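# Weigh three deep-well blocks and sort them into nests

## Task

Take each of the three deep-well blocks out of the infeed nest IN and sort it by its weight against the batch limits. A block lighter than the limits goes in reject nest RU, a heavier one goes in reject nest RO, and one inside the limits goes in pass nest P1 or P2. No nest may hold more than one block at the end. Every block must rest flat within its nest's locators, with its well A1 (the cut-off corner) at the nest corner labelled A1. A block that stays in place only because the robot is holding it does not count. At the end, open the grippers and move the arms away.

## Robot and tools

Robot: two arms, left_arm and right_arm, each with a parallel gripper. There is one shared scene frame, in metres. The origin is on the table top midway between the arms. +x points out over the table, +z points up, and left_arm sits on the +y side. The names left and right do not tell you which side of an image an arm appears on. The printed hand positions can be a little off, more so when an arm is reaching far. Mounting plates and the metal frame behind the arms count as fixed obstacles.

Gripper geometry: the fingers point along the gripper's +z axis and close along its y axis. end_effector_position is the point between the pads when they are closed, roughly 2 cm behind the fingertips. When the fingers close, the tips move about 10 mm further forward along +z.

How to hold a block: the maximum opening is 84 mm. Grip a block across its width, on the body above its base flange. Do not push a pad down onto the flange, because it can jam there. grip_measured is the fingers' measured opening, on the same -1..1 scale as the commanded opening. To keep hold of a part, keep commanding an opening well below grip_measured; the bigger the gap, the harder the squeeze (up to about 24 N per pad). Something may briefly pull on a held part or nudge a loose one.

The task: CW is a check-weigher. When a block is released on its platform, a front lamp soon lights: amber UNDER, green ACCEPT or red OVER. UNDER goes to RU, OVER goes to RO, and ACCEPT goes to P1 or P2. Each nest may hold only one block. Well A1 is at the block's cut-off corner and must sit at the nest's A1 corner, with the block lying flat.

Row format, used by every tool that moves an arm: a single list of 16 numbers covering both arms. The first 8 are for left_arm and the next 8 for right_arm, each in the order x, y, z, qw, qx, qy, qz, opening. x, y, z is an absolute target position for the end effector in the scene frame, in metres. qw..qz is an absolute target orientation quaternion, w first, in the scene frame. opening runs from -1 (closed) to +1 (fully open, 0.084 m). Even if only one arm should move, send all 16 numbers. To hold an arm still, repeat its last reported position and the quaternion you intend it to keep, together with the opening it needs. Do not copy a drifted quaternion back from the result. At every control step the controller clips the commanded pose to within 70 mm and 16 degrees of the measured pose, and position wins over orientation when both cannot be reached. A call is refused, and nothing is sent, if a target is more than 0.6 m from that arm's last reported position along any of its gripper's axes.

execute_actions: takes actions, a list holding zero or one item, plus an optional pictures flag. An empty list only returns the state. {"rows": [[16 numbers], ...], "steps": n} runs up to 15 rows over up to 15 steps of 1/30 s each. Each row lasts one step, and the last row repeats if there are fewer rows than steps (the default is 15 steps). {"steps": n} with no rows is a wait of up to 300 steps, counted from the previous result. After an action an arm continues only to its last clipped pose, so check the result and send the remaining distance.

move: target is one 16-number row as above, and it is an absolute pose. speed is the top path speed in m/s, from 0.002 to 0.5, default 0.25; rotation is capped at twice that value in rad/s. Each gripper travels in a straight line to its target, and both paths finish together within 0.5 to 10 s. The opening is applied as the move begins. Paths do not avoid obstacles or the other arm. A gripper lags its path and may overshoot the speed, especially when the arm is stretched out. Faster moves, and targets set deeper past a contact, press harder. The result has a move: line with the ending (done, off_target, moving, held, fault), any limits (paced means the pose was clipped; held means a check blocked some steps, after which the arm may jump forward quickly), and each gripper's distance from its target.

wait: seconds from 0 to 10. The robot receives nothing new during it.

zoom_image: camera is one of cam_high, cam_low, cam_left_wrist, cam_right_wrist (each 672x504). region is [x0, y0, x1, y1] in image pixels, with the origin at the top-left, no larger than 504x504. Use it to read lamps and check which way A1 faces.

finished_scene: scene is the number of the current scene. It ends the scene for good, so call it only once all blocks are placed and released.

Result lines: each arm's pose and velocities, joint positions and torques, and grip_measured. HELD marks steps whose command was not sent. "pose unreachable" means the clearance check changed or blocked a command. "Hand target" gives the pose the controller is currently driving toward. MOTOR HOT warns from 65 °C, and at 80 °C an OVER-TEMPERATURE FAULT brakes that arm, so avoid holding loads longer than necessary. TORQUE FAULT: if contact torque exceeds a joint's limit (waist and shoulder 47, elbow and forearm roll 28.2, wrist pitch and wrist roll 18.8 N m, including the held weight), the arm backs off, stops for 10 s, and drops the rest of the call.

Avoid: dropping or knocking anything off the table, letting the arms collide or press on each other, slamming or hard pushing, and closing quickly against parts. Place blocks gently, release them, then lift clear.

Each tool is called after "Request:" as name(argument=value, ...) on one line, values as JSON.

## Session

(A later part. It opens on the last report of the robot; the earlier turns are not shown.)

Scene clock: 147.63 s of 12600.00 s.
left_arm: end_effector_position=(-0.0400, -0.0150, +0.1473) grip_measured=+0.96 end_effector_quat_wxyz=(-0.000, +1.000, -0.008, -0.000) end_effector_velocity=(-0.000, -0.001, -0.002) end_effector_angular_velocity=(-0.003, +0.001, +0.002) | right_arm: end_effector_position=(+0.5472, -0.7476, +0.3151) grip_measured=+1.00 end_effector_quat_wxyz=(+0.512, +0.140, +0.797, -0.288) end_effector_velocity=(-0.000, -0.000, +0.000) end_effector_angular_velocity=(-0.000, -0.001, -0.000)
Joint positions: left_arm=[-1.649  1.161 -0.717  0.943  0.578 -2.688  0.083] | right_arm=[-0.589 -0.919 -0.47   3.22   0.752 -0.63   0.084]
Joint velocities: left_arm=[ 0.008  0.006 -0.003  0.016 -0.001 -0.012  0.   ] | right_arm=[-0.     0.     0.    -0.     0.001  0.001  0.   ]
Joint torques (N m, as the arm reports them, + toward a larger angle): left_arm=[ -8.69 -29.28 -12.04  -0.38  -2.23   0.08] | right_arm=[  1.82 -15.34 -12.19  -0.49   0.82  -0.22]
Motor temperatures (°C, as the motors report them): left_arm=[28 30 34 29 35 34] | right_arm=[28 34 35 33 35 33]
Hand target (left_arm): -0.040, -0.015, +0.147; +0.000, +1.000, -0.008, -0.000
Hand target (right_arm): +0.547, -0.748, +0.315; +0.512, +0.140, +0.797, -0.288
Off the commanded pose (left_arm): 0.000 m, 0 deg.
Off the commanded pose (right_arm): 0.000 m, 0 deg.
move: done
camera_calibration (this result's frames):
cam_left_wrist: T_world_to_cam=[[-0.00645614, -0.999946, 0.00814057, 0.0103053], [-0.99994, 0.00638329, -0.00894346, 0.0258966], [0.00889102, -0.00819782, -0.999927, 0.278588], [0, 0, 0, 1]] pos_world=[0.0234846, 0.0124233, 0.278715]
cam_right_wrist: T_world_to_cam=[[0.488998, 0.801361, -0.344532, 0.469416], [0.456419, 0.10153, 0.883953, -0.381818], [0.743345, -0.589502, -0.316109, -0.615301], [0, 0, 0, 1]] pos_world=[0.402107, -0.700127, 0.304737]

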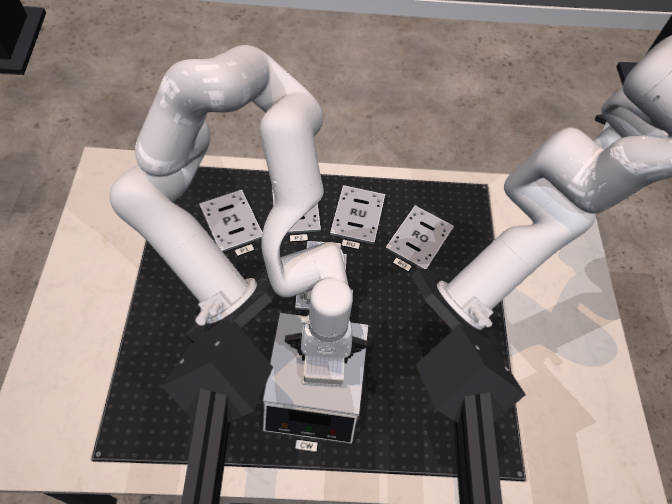

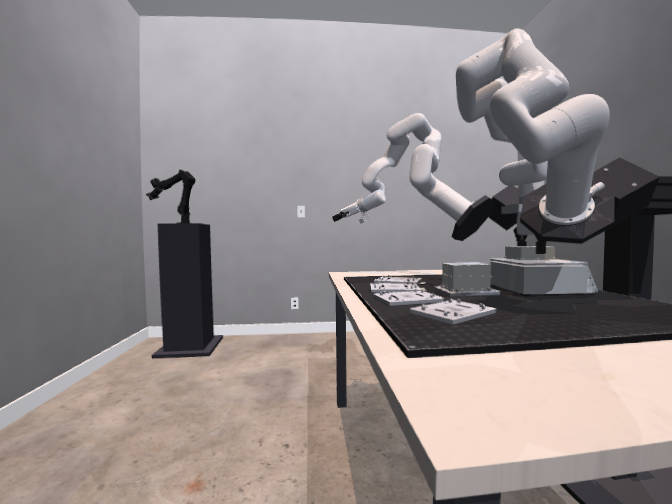

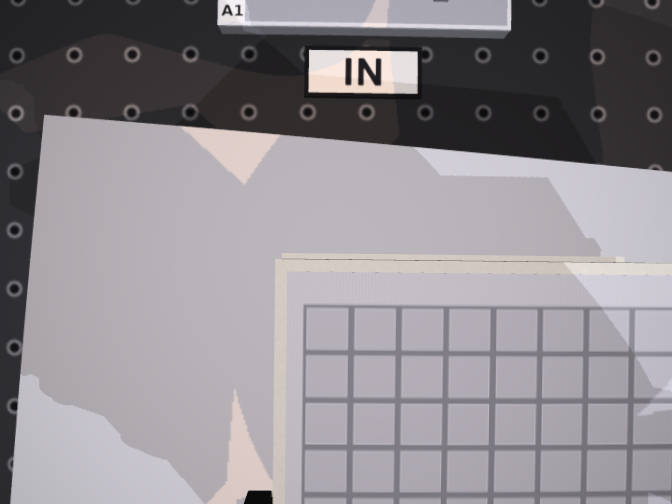

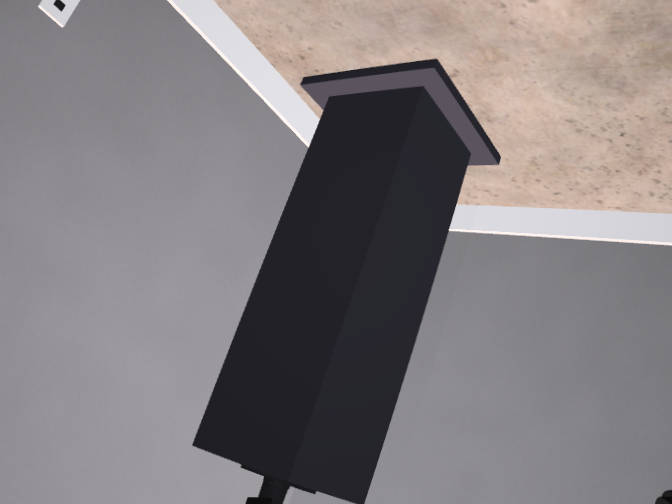

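Request:
move(target=[-0.04,-0.015,0.1405,0,1,-0.008,0,0.2,0.5472,-0.7476,0.3151,0.512,0.140,0.797,-0.288,1], speed=0.008)

Request:
zoom_image(camera="cam_left_wrist", region=[520, 200, 672, 300])

Scene clock: 165.13 s of 12600.00 s.
left_arm: end_effector_position=(-0.0401, -0.0167, +0.1421) grip_measured=+0.96 end_effector_quat_wxyz=(+0.002, +1.000, -0.007, -0.001) end_effector_velocity=(+0.000, -0.001, -0.002) end_effector_angular_velocity=(-0.002, +0.002, +0.003) | right_arm: end_effector_position=(+0.5472, -0.7476, +0.3151) grip_measured=+1.00 end_effector_quat_wxyz=(+0.512, +0.140, +0.797, -0.288) end_effector_velocity=(+0.000, -0.000, +0.000) end_effector_angular_velocity=(-0.001, -0.001, -0.000)
Joint positions: left_arm=[-1.63   1.179 -0.727  0.983  0.577 -2.715  0.083] | right_arm=[-0.589 -0.919 -0.47   3.22   0.752 -0.63   0.084]
Joint velocities: left_arm=[ 0.008  0.005 -0.003  0.015 -0.    -0.01   0.   ] | right_arm=[-0.     0.     0.    -0.     0.001  0.001  0.   ]
Joint torques (N m, as the arm reports them, + toward a larger angle): left_arm=[ -7.33 -18.42  -8.77  -0.1   -0.83   0.15] | right_arm=[  2.04 -15.75 -11.85  -0.96   1.11  -0.4 ]
Motor temperatures (°C, as the motors report them): left_arm=[28 30 34 29 35 34] | right_arm=[28 34 36 33 35 33]
Hand target (left_arm): -0.040, -0.015, +0.141; +0.000, +1.000, -0.008, -0.000
Hand target (right_arm): +0.547, -0.748, +0.315; +0.512, +0.140, +0.797, -0.288
Off the commanded pose (left_arm): 0.002 m, 0 deg.
Off the commanded pose (right_arm): 0.000 m, 0 deg.
After step 90, 13.47 s passed at rest.
move: done
camera_calibration (this result's frames):
cam_left_wrist: T_world_to_cam=[[-0.00448876, -0.999919, 0.011948, 0.00816866], [-0.999964, 0.00440187, -0.00728949, 0.0254962], [0.00723631, -0.0119803, -0.999902, 0.27323], [0, 0, 0, 1]] pos_world=[0.0235547, 0.0113291, 0.273292]
cam_right_wrist: T_world_to_cam=[[0.488998, 0.801361, -0.344532, 0.469416], [0.456419, 0.10153, 0.883953, -0.381818], [0.743345, -0.589502, -0.316109, -0.6153], [0, 0, 0, 1]] pos_world=[0.402107, -0.700127, 0.304737]

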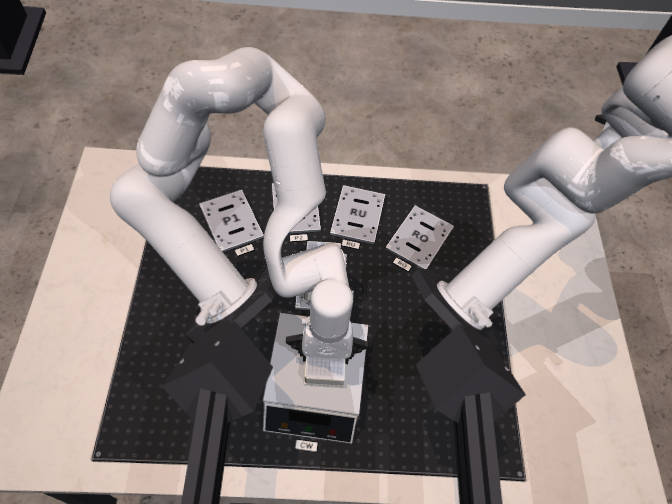

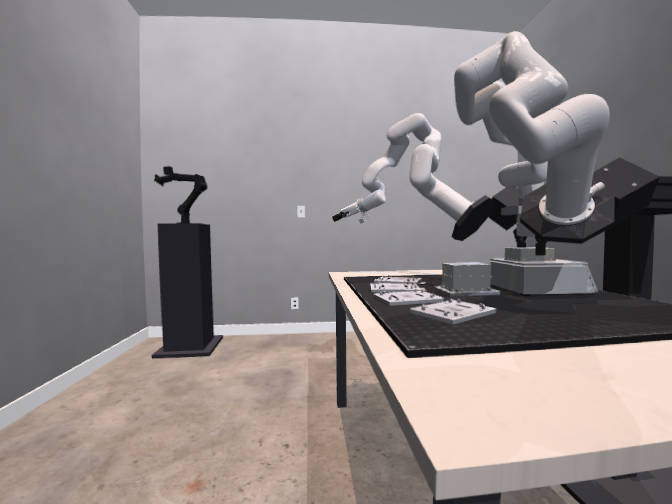

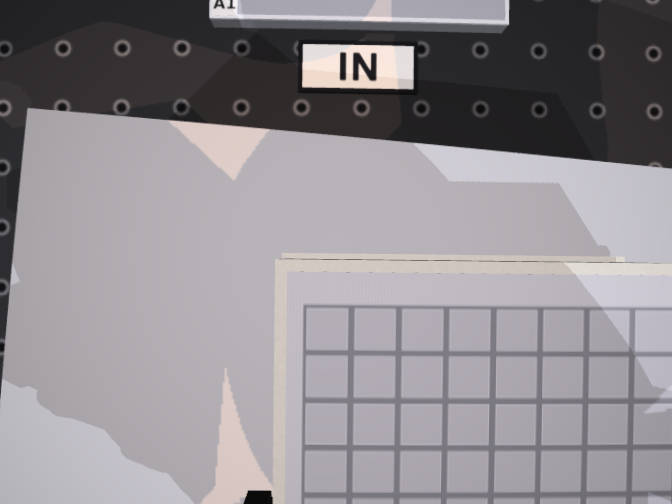

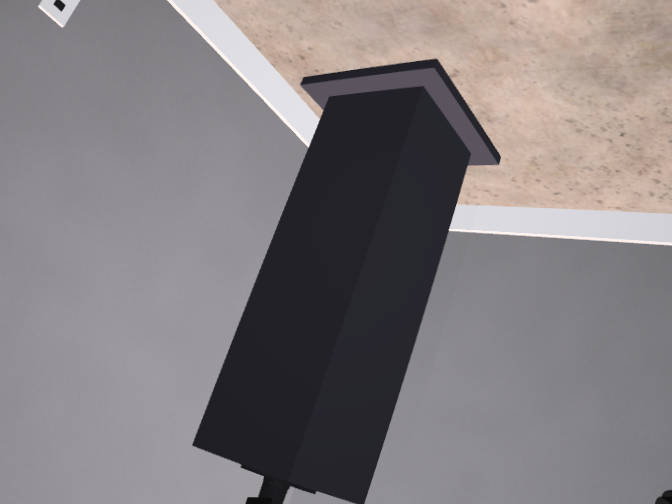

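Region (520, 200, 672, 300) of cam_left_wrist's 672x504 image, scaled by 3.316, with more detail than that image has; it fills the top 332 rows of this view, and the rest is white.

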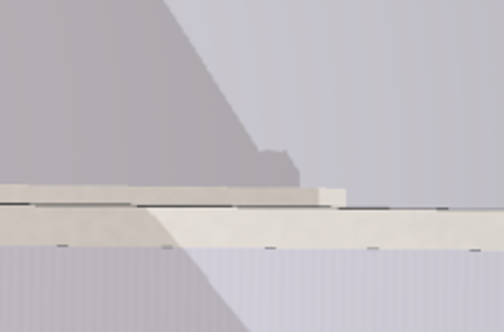

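Contact at ~0.1425.

Request:
move(target=[-0.04,-0.016,0.1425,0,1,-0.008,0,0.2,0.5472,-0.7476,0.3151,0.512,0.140,0.797,-0.288,1], speed=0.008)

Request:
move(target=[-0.04,-0.016,0.1425,0,1,-0.008,0,1,0.5472,-0.7476,0.3151,0.512,0.140,0.797,-0.288,1], speed=0.008)

Request:
wait(seconds=2)

Request:
zoom_image(camera="cam_high", region=[250, 380, 380, 460])

Scene clock: 191.37 s of 12600.00 s.
left_arm: end_effector_position=(-0.0399, -0.0143, +0.1414) grip_measured=+0.96 end_effector_quat_wxyz=(-0.002, +1.000, -0.009, +0.001) end_effector_velocity=(+0.000, -0.000, +0.001) end_effector_angular_velocity=(+0.002, -0.001, +0.000) | right_arm: end_effector_position=(+0.5472, -0.7476, +0.3151) grip_measured=+1.00 end_effector_quat_wxyz=(+0.512, +0.140, +0.797, -0.288) end_effector_velocity=(+0.000, -0.000, +0.000) end_effector_angular_velocity=(-0.000, -0.002, -0.001)
Joint positions: left_arm=[-1.633  1.179 -0.725  0.973  0.58  -2.706  0.083] | right_arm=[-0.589 -0.919 -0.47   3.22   0.752 -0.63   0.084]
Joint velocities: left_arm=[-0.003 -0.003  0.    -0.009  0.003  0.007 -0.   ] | right_arm=[ 0.001 -0.     0.     0.001  0.002 -0.     0.   ]
Joint torques (N m, as the arm reports them, + toward a larger angle): left_arm=[ -6.72 -15.97  -2.46  -1.23   0.7    0.02] | right_arm=[  1.36 -16.09 -12.2   -0.71   0.81  -0.43]
Motor temperatures (°C, as the motors report them): left_arm=[28 29 33 29 35 34] | right_arm=[28 34 36 33 35 33]
Hand target (left_arm): -0.040, -0.016, +0.142; -0.000, +1.000, -0.008, -0.000
Hand target (right_arm): +0.547, -0.748, +0.315; +0.512, +0.140, +0.797, -0.288
Off the commanded pose (left_arm): 0.002 m, 0 deg.
Off the commanded pose (right_arm): 0.000 m, 0 deg.
After step 90, 22.53 s passed at rest.
move: done
camera_calibration (this result's frames):
cam_left_wrist: T_world_to_cam=[[-0.00778987, -0.999958, 0.00477369, 0.0115249], [-0.999918, 0.00774087, -0.0101987, 0.0261408], [0.0101614, -0.00485275, -0.999937, 0.272775], [0, 0, 0, 1]] pos_world=[0.0234567, 0.0126458, 0.272969]
cam_right_wrist: T_world_to_cam=[[0.488998, 0.801361, -0.344532, 0.469416], [0.456419, 0.10153, 0.883953, -0.381819], [0.743345, -0.589502, -0.316109, -0.6153], [0, 0, 0, 1]] pos_world=[0.402107, -0.700127, 0.304737]

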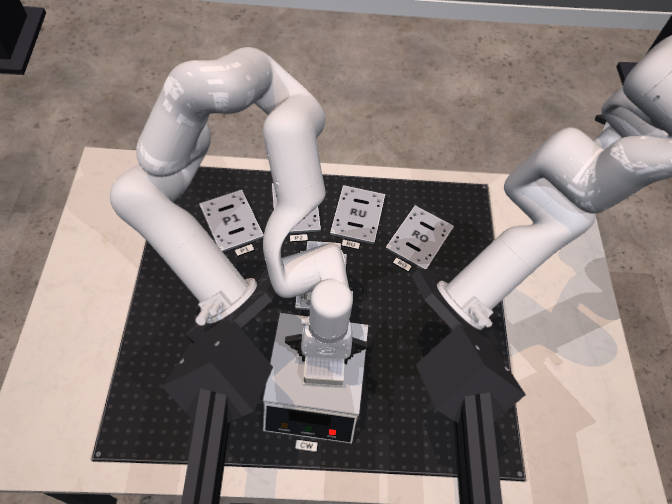

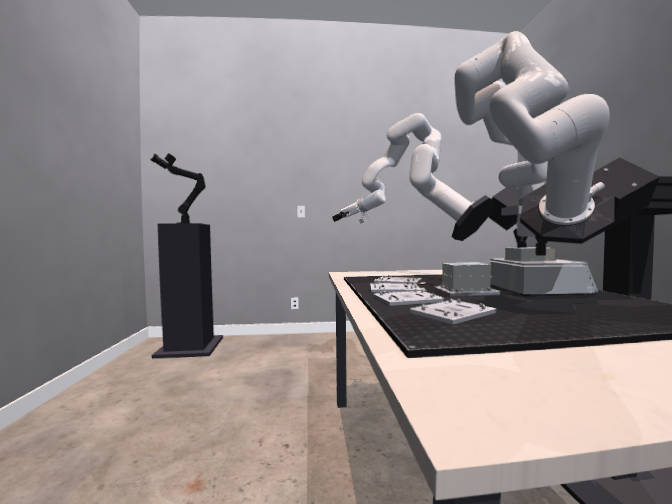

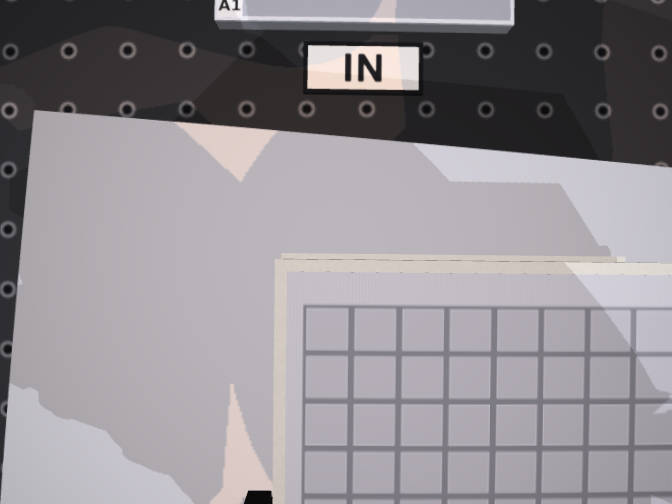

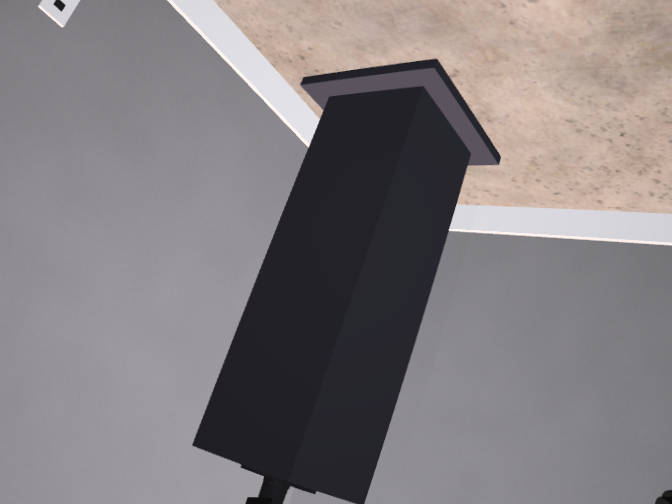

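Scene clock: 192.20 s of 12600.00 s.
left_arm: end_effector_position=(-0.0400, -0.0156, +0.1423) grip_measured=+1.00 end_effector_quat_wxyz=(-0.000, +1.000, -0.008, +0.000) end_effector_velocity=(-0.000, -0.003, +0.001) end_effector_angular_velocity=(-0.004, +0.006, +0.004) | right_arm: end_effector_position=(+0.5472, -0.7476, +0.3151) grip_measured=+1.00 end_effector_quat_wxyz=(+0.512, +0.140, +0.797, -0.288) end_effector_velocity=(+0.000, +0.000, +0.000) end_effector_angular_velocity=(-0.000, -0.001, +0.001)
Joint positions: left_arm=[-1.634  1.178 -0.726  0.972  0.579 -2.706  0.084] | right_arm=[-0.589 -0.919 -0.47   3.22   0.752 -0.63   0.084]
Joint velocities: left_arm=[ 0.003 -0.002 -0.003  0.    -0.003  0.     0.   ] | right_arm=[ 0.002 -0.     0.    -0.     0.001 -0.001 -0.   ]
Joint torques (N m, as the arm reports them, + toward a larger angle): left_arm=[ -8.45 -28.86 -11.67  -0.6   -2.1   -0.04] | right_arm=[  1.82 -15.2  -12.18  -0.72   0.93  -0.14]
Motor temperatures (°C, as the motors report them): left_arm=[28 29 33 29 35 34] | right_arm=[28 34 36 33 35 33]
Hand target (left_arm): -0.040, -0.016, +0.142; +0.000, +1.000, -0.008, +0.000
Hand target (right_arm): +0.547, -0.748, +0.315; +0.512, +0.140, +0.797, -0.288
Off the commanded pose (left_arm): 0.000 m, 0 deg.
Off the commanded pose (right_arm): 0.000 m, 0 deg.
move: done
camera_calibration (this result's frames):
cam_left_wrist: T_world_to_cam=[[-0.00663645, -0.999951, 0.00734918, 0.0098339], [-0.999934, 0.00656725, -0.00940076, 0.0259804], [0.00935204, -0.00741109, -0.999929, 0.273594], [0, 0, 0, 1]] pos_world=[0.0234853, 0.0116904, 0.273746]
cam_right_wrist: T_world_to_cam=[[0.488998, 0.801361, -0.344532, 0.469416], [0.456419, 0.10153, 0.883953, -0.381819], [0.743345, -0.589502, -0.316109, -0.6153], [0, 0, 0, 1]] pos_world=[0.402107, -0.700127, 0.304737]

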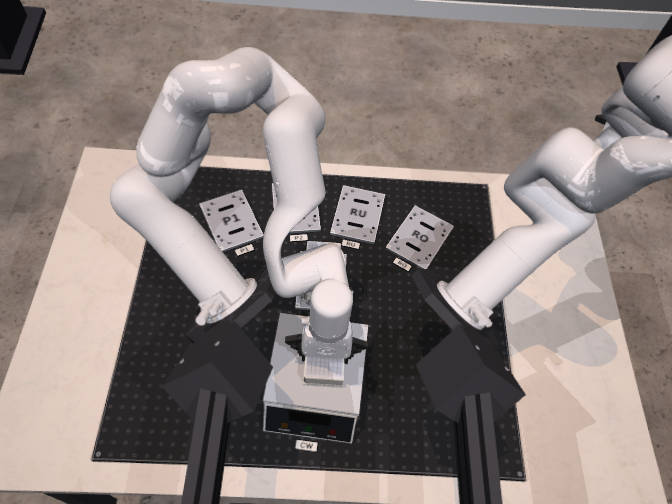

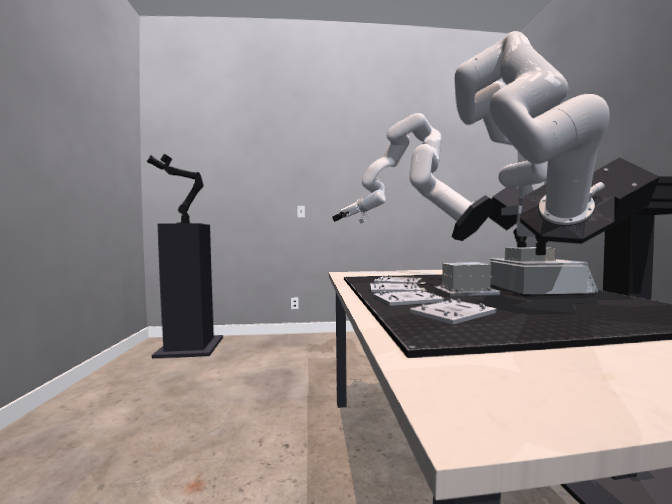

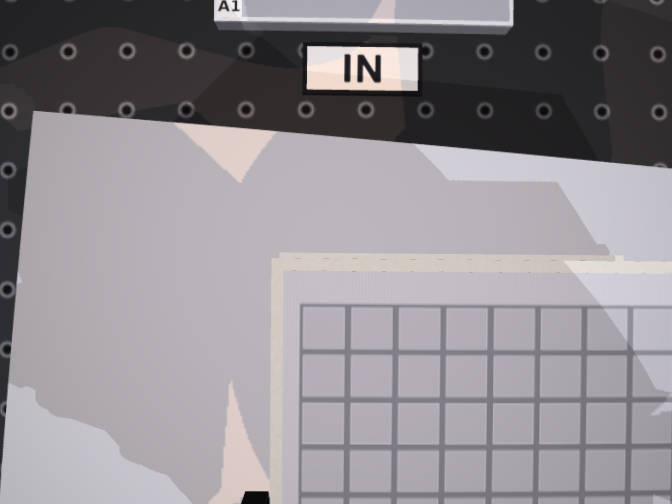

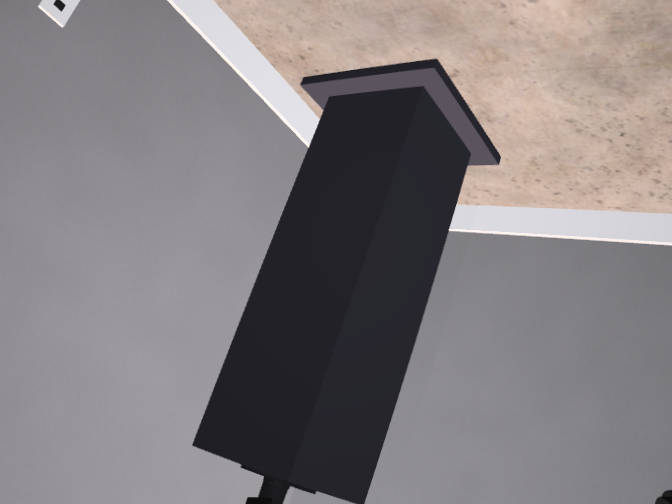

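Scene clock: 194.20 s of 12600.00 s.
left_arm: end_effector_position=(-0.0400, -0.0160, +0.1425) grip_measured=+1.00 end_effector_quat_wxyz=(+0.000, +1.000, -0.008, +0.000) end_effector_velocity=(-0.000, -0.000, +0.000) end_effector_angular_velocity=(-0.000, +0.002, +0.001) | right_arm: end_effector_position=(+0.5472, -0.7476, +0.3151) grip_measured=+1.00 end_effector_quat_wxyz=(+0.512, +0.140, +0.797, -0.288) end_effector_velocity=(-0.000, -0.000, -0.000) end_effector_angular_velocity=(+0.001, +0.001, -0.001)
Joint positions: left_arm=[-1.634  1.178 -0.727  0.972  0.579 -2.706  0.084] | right_arm=[-0.589 -0.919 -0.47   3.22   0.752 -0.63   0.084]
Joint velocities: left_arm=[ 0.001 -0.    -0.    -0.    -0.001 -0.    -0.   ] | right_arm=[-0.001 -0.     0.     0.001 -0.001  0.001 -0.   ]
Joint torques (N m, as the arm reports them, + toward a larger angle): left_arm=[ -8.24 -28.76 -11.48  -0.59  -2.13  -0.01] | right_arm=[  1.73 -15.11 -12.06  -0.33   1.07  -0.31]
Motor temperatures (°C, as the motors report them): left_arm=[28 29 33 29 35 34] | right_arm=[28 34 36 33 35 33]
Hand target (left_arm): -0.040, -0.016, +0.142; +0.000, +1.000, -0.008, +0.000
Hand target (right_arm): +0.547, -0.748, +0.315; +0.512, +0.140, +0.797, -0.288
Off the commanded pose (left_arm): 0.000 m, 0 deg.
Off the commanded pose (right_arm): 0.000 m, 0 deg.
Steps of this call (steps 1 to 60: nothing new was sent). Readings (end_effector_position):
1: left_arm (-0.0400, -0.0157, +0.1423) | right_arm (+0.5472, -0.7476, +0.3151)
2: left_arm (-0.0400, -0.0158, +0.1423) | right_arm (+0.5472, -0.7476, +0.3151)
4: left_arm (-0.0400, -0.0158, +0.1424) | right_arm (+0.5472, -0.7476, +0.3151)
8: left_arm (-0.0400, -0.0159, +0.1425) | right_arm (+0.5472, -0.7476, +0.3151)
60: the state above
camera_calibration (this result's frames):
cam_left_wrist: T_world_to_cam=[[-0.00635788, -0.999946, 0.00818332, 0.00933616], [-0.999939, 0.00628343, -0.00909089, 0.0259023], [0.00903898, -0.00824062, -0.999925, 0.273809], [0, 0, 0, 1]] pos_world=[0.0234851, 0.0114293, 0.273948]
cam_right_wrist: T_world_to_cam=[[0.488998, 0.801361, -0.344532, 0.469416], [0.456419, 0.10153, 0.883953, -0.381819], [0.743345, -0.589502, -0.316109, -0.6153], [0, 0, 0, 1]] pos_world=[0.402107, -0.700127, 0.304737]

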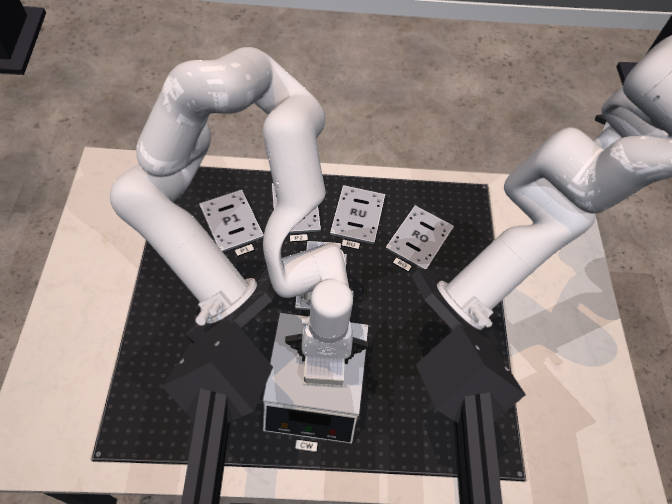

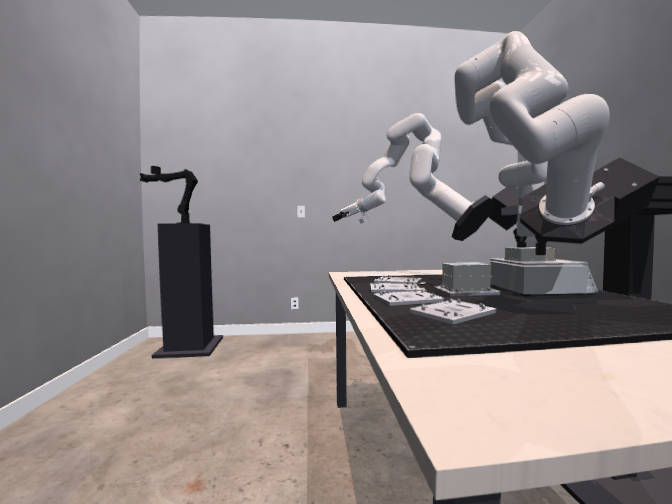

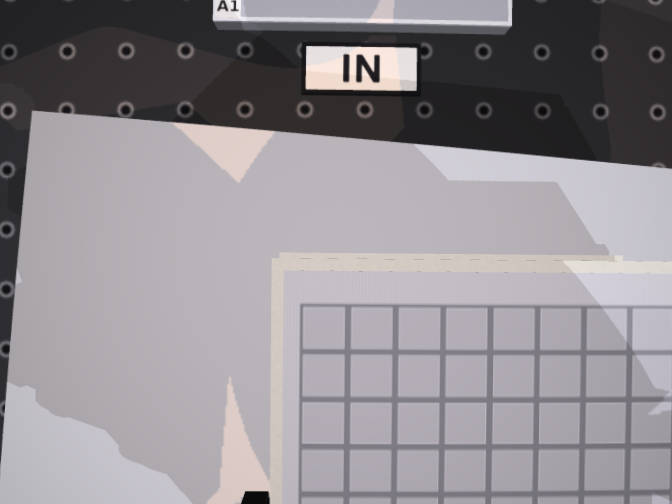

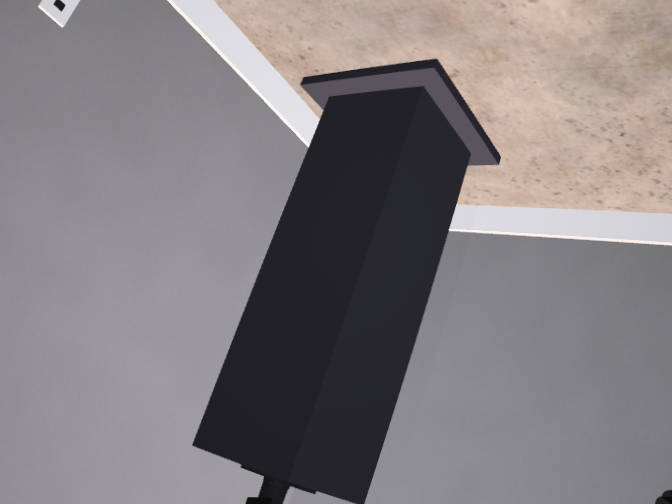

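Region (250, 380, 380, 460) of cam_high's 672x504 image, scaled by 3.877, with more detail than that image has; it fills the top 310 rows of this view, and the rest is white.

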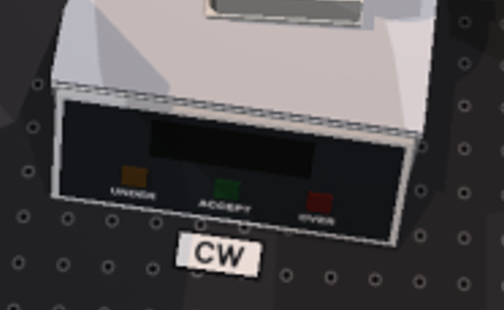

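Finger is touching; shift off.

Request:
move(target=[-0.04,-0.0152,0.1425,0,1,-0.008,0,1,0.5472,-0.7476,0.3151,0.512,0.140,0.797,-0.288,1], speed=0.005)

Request:
wait(seconds=4)

Scene clock: 203.13 s of 12600.00 s.
left_arm: end_effector_position=(-0.0400, -0.0152, +0.1425) grip_measured=+1.00 end_effector_quat_wxyz=(-0.000, +1.000, -0.008, +0.000) end_effector_velocity=(+0.000, +0.001, -0.000) end_effector_angular_velocity=(+0.001, +0.001, +0.001) | right_arm: end_effector_position=(+0.5472, -0.7476, +0.3151) grip_measured=+1.00 end_effector_quat_wxyz=(+0.512, +0.140, +0.797, -0.288) end_effector_velocity=(-0.000, +0.000, -0.000) end_effector_angular_velocity=(+0.001, +0.003, +0.001)
Joint positions: left_arm=[-1.634  1.176 -0.724  0.973  0.578 -2.707  0.084] | right_arm=[-0.589 -0.919 -0.47   3.22   0.752 -0.63   0.084]
Joint velocities: left_arm=[ 0.001 -0.001  0.002  0.    -0.001 -0.001  0.   ] | right_arm=[-0.    -0.     0.    -0.    -0.003 -0.001 -0.   ]
Joint torques (N m, as the arm reports them, + toward a larger angle): left_arm=[ -8.5  -28.61 -11.44  -0.49  -2.13  -0.12] | right_arm=[  1.24 -15.5  -12.17  -0.57   0.79  -0.39]
Motor temperatures (°C, as the motors report them): left_arm=[28 30 33 29 35 34] | right_arm=[28 34 36 33 35 33]
Hand target (left_arm): -0.040, -0.015, +0.142; -0.000, +1.000, -0.008, -0.000
Hand target (right_arm): +0.547, -0.748, +0.315; +0.512, +0.140, +0.797, -0.288
Off the commanded pose (left_arm): 0.000 m, 0 deg.
Off the commanded pose (right_arm): 0.000 m, 0 deg.
After step 90, 5.23 s passed at rest.
move: done
camera_calibration (this result's frames):
cam_left_wrist: T_world_to_cam=[[-0.00637169, -0.999946, 0.00816788, 0.0100961], [-0.999939, 0.00629748, -0.00907883, 0.0259048], [0.00902691, -0.00822522, -0.999925, 0.273814], [0, 0, 0, 1]] pos_world=[0.0234959, 0.0121847, 0.273946]
cam_right_wrist: T_world_to_cam=[[0.488998, 0.801361, -0.344532, 0.469416], [0.456419, 0.101529, 0.883953, -0.381819], [0.743345, -0.589502, -0.316109, -0.6153], [0, 0, 0, 1]] pos_world=[0.402107, -0.700127, 0.304737]

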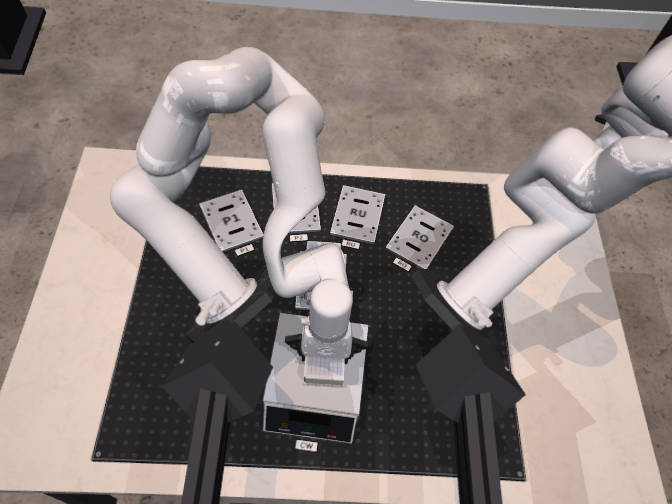

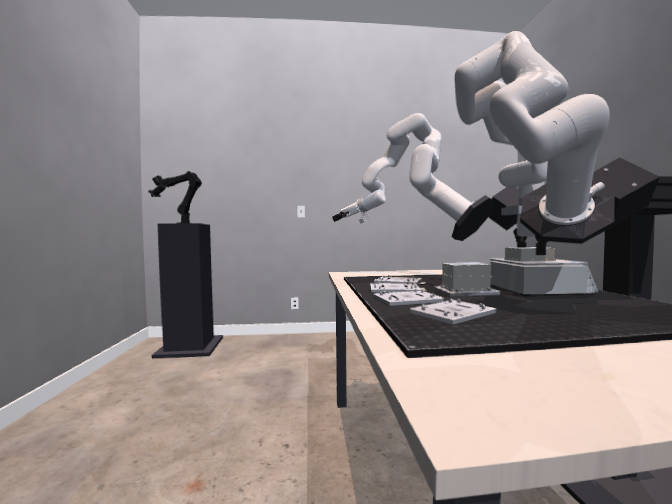

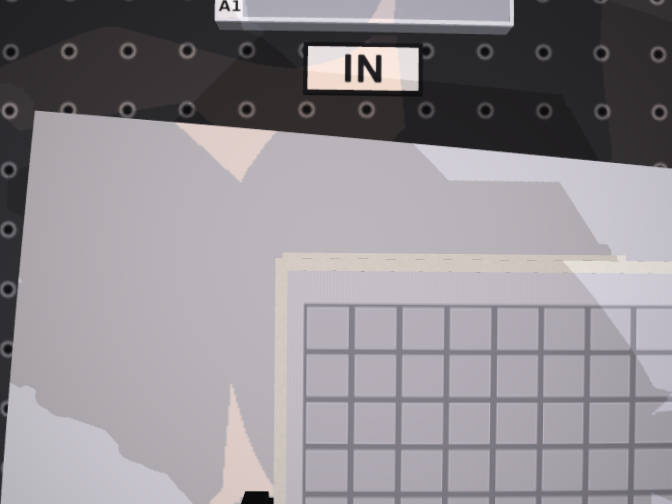

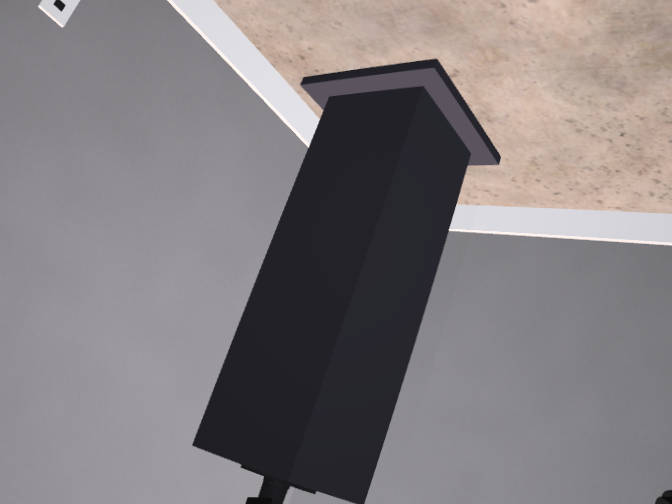

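Scene clock: 207.13 s of 12600.00 s.
left_arm: end_effector_position=(-0.0400, -0.0152, +0.1425) grip_measured=+1.00 end_effector_quat_wxyz=(-0.000, +1.000, -0.008, -0.000) end_effector_velocity=(+0.000, -0.000, -0.000) end_effector_angular_velocity=(+0.000, -0.001, -0.001) | right_arm: end_effector_position=(+0.5472, -0.7476, +0.3151) grip_measured=+1.00 end_effector_quat_wxyz=(+0.512, +0.140, +0.797, -0.288) end_effector_velocity=(-0.000, -0.001, +0.000) end_effector_angular_velocity=(-0.002, +0.001, -0.001)
Joint positions: left_arm=[-1.634  1.176 -0.724  0.973  0.578 -2.707  0.084] | right_arm=[-0.589 -0.919 -0.47   3.22   0.752 -0.63   0.084]
Joint velocities: left_arm=[ 0.     0.    -0.     0.     0.001  0.001 -0.   ] | right_arm=[-0.001  0.     0.     0.     0.001 -0.001 -0.   ]
Joint torques (N m, as the arm reports them, + toward a larger angle): left_arm=[ -8.36 -28.33 -11.19  -0.37  -2.16   0.  ] | right_arm=[  1.3  -15.46 -12.16  -0.51   0.84  -0.45]
Motor temperatures (°C, as the motors report them): left_arm=[28 30 33 29 35 34] | right_arm=[28 34 36 33 35 33]
Hand target (left_arm): -0.040, -0.015, +0.142; -0.000, +1.000, -0.008, -0.000
Hand target (right_arm): +0.547, -0.748, +0.315; +0.512, +0.140, +0.797, -0.288
Off the commanded pose (left_arm): 0.000 m, 0 deg.
Off the commanded pose (right_arm): 0.000 m, 0 deg.
Steps of this call (steps 1 to 90: nothing new was sent; then 1.00 s passed at rest). Readings (end_effector_position):
1: left_arm (-0.0400, -0.0152, +0.1425) | right_arm (+0.5472, -0.7476, +0.3151)
2: left_arm (-0.0400, -0.0152, +0.1425) | right_arm (+0.5472, -0.7476, +0.3151)
4: left_arm (-0.0400, -0.0152, +0.1425) | right_arm (+0.5472, -0.7476, +0.3151)
8: left_arm (-0.0400, -0.0152, +0.1425) | right_arm (+0.5472, -0.7476, +0.3151)
90: the state above
camera_calibration (this result's frames):
cam_left_wrist: T_world_to_cam=[[-0.00636881, -0.999946, 0.00816833, 0.0101432], [-0.999939, 0.00629462, -0.00907669, 0.0259046], [0.00902479, -0.00822564, -0.999925, 0.273813], [0, 0, 0, 1]] pos_world=[0.0234965, 0.0122319, 0.273945]
cam_right_wrist: T_world_to_cam=[[0.488998, 0.801361, -0.344532, 0.469416], [0.456419, 0.10153, 0.883953, -0.381818], [0.743346, -0.589502, -0.316109, -0.6153], [0, 0, 0, 1]] pos_world=[0.402107, -0.700127, 0.304737]

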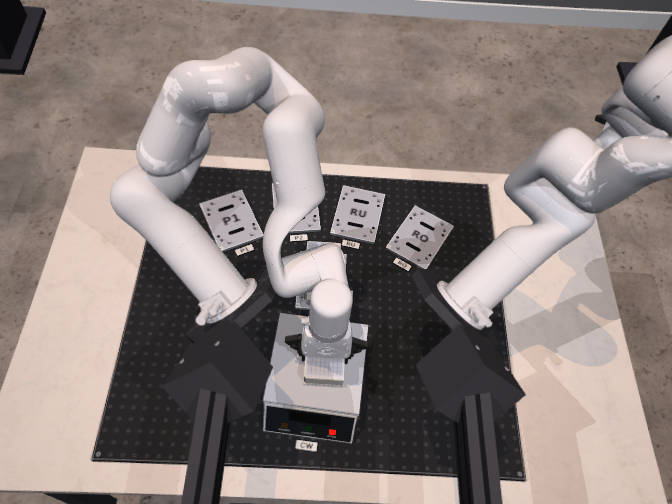

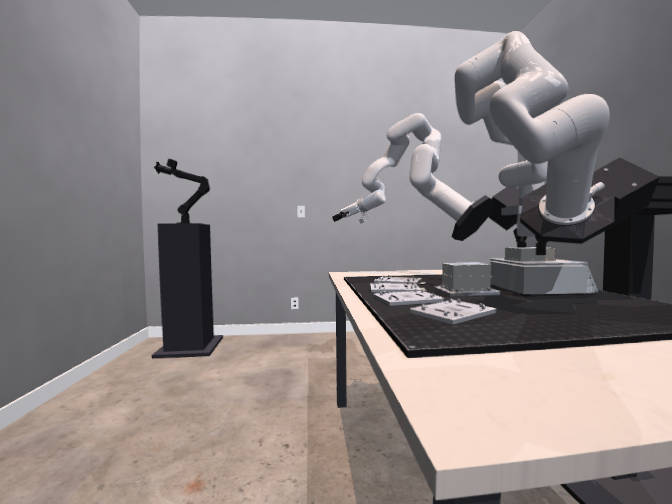

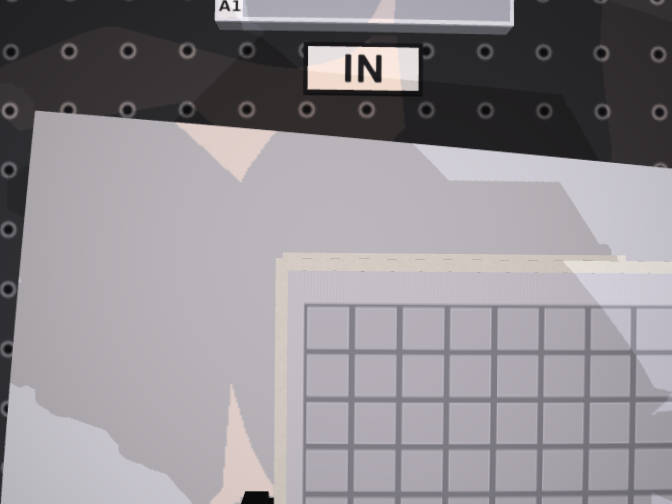

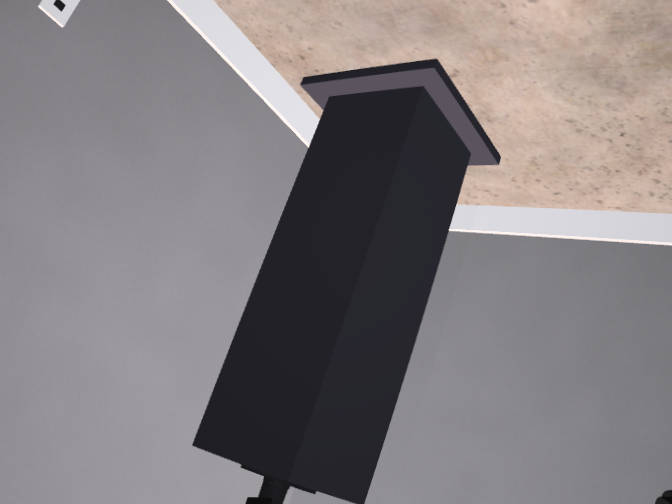

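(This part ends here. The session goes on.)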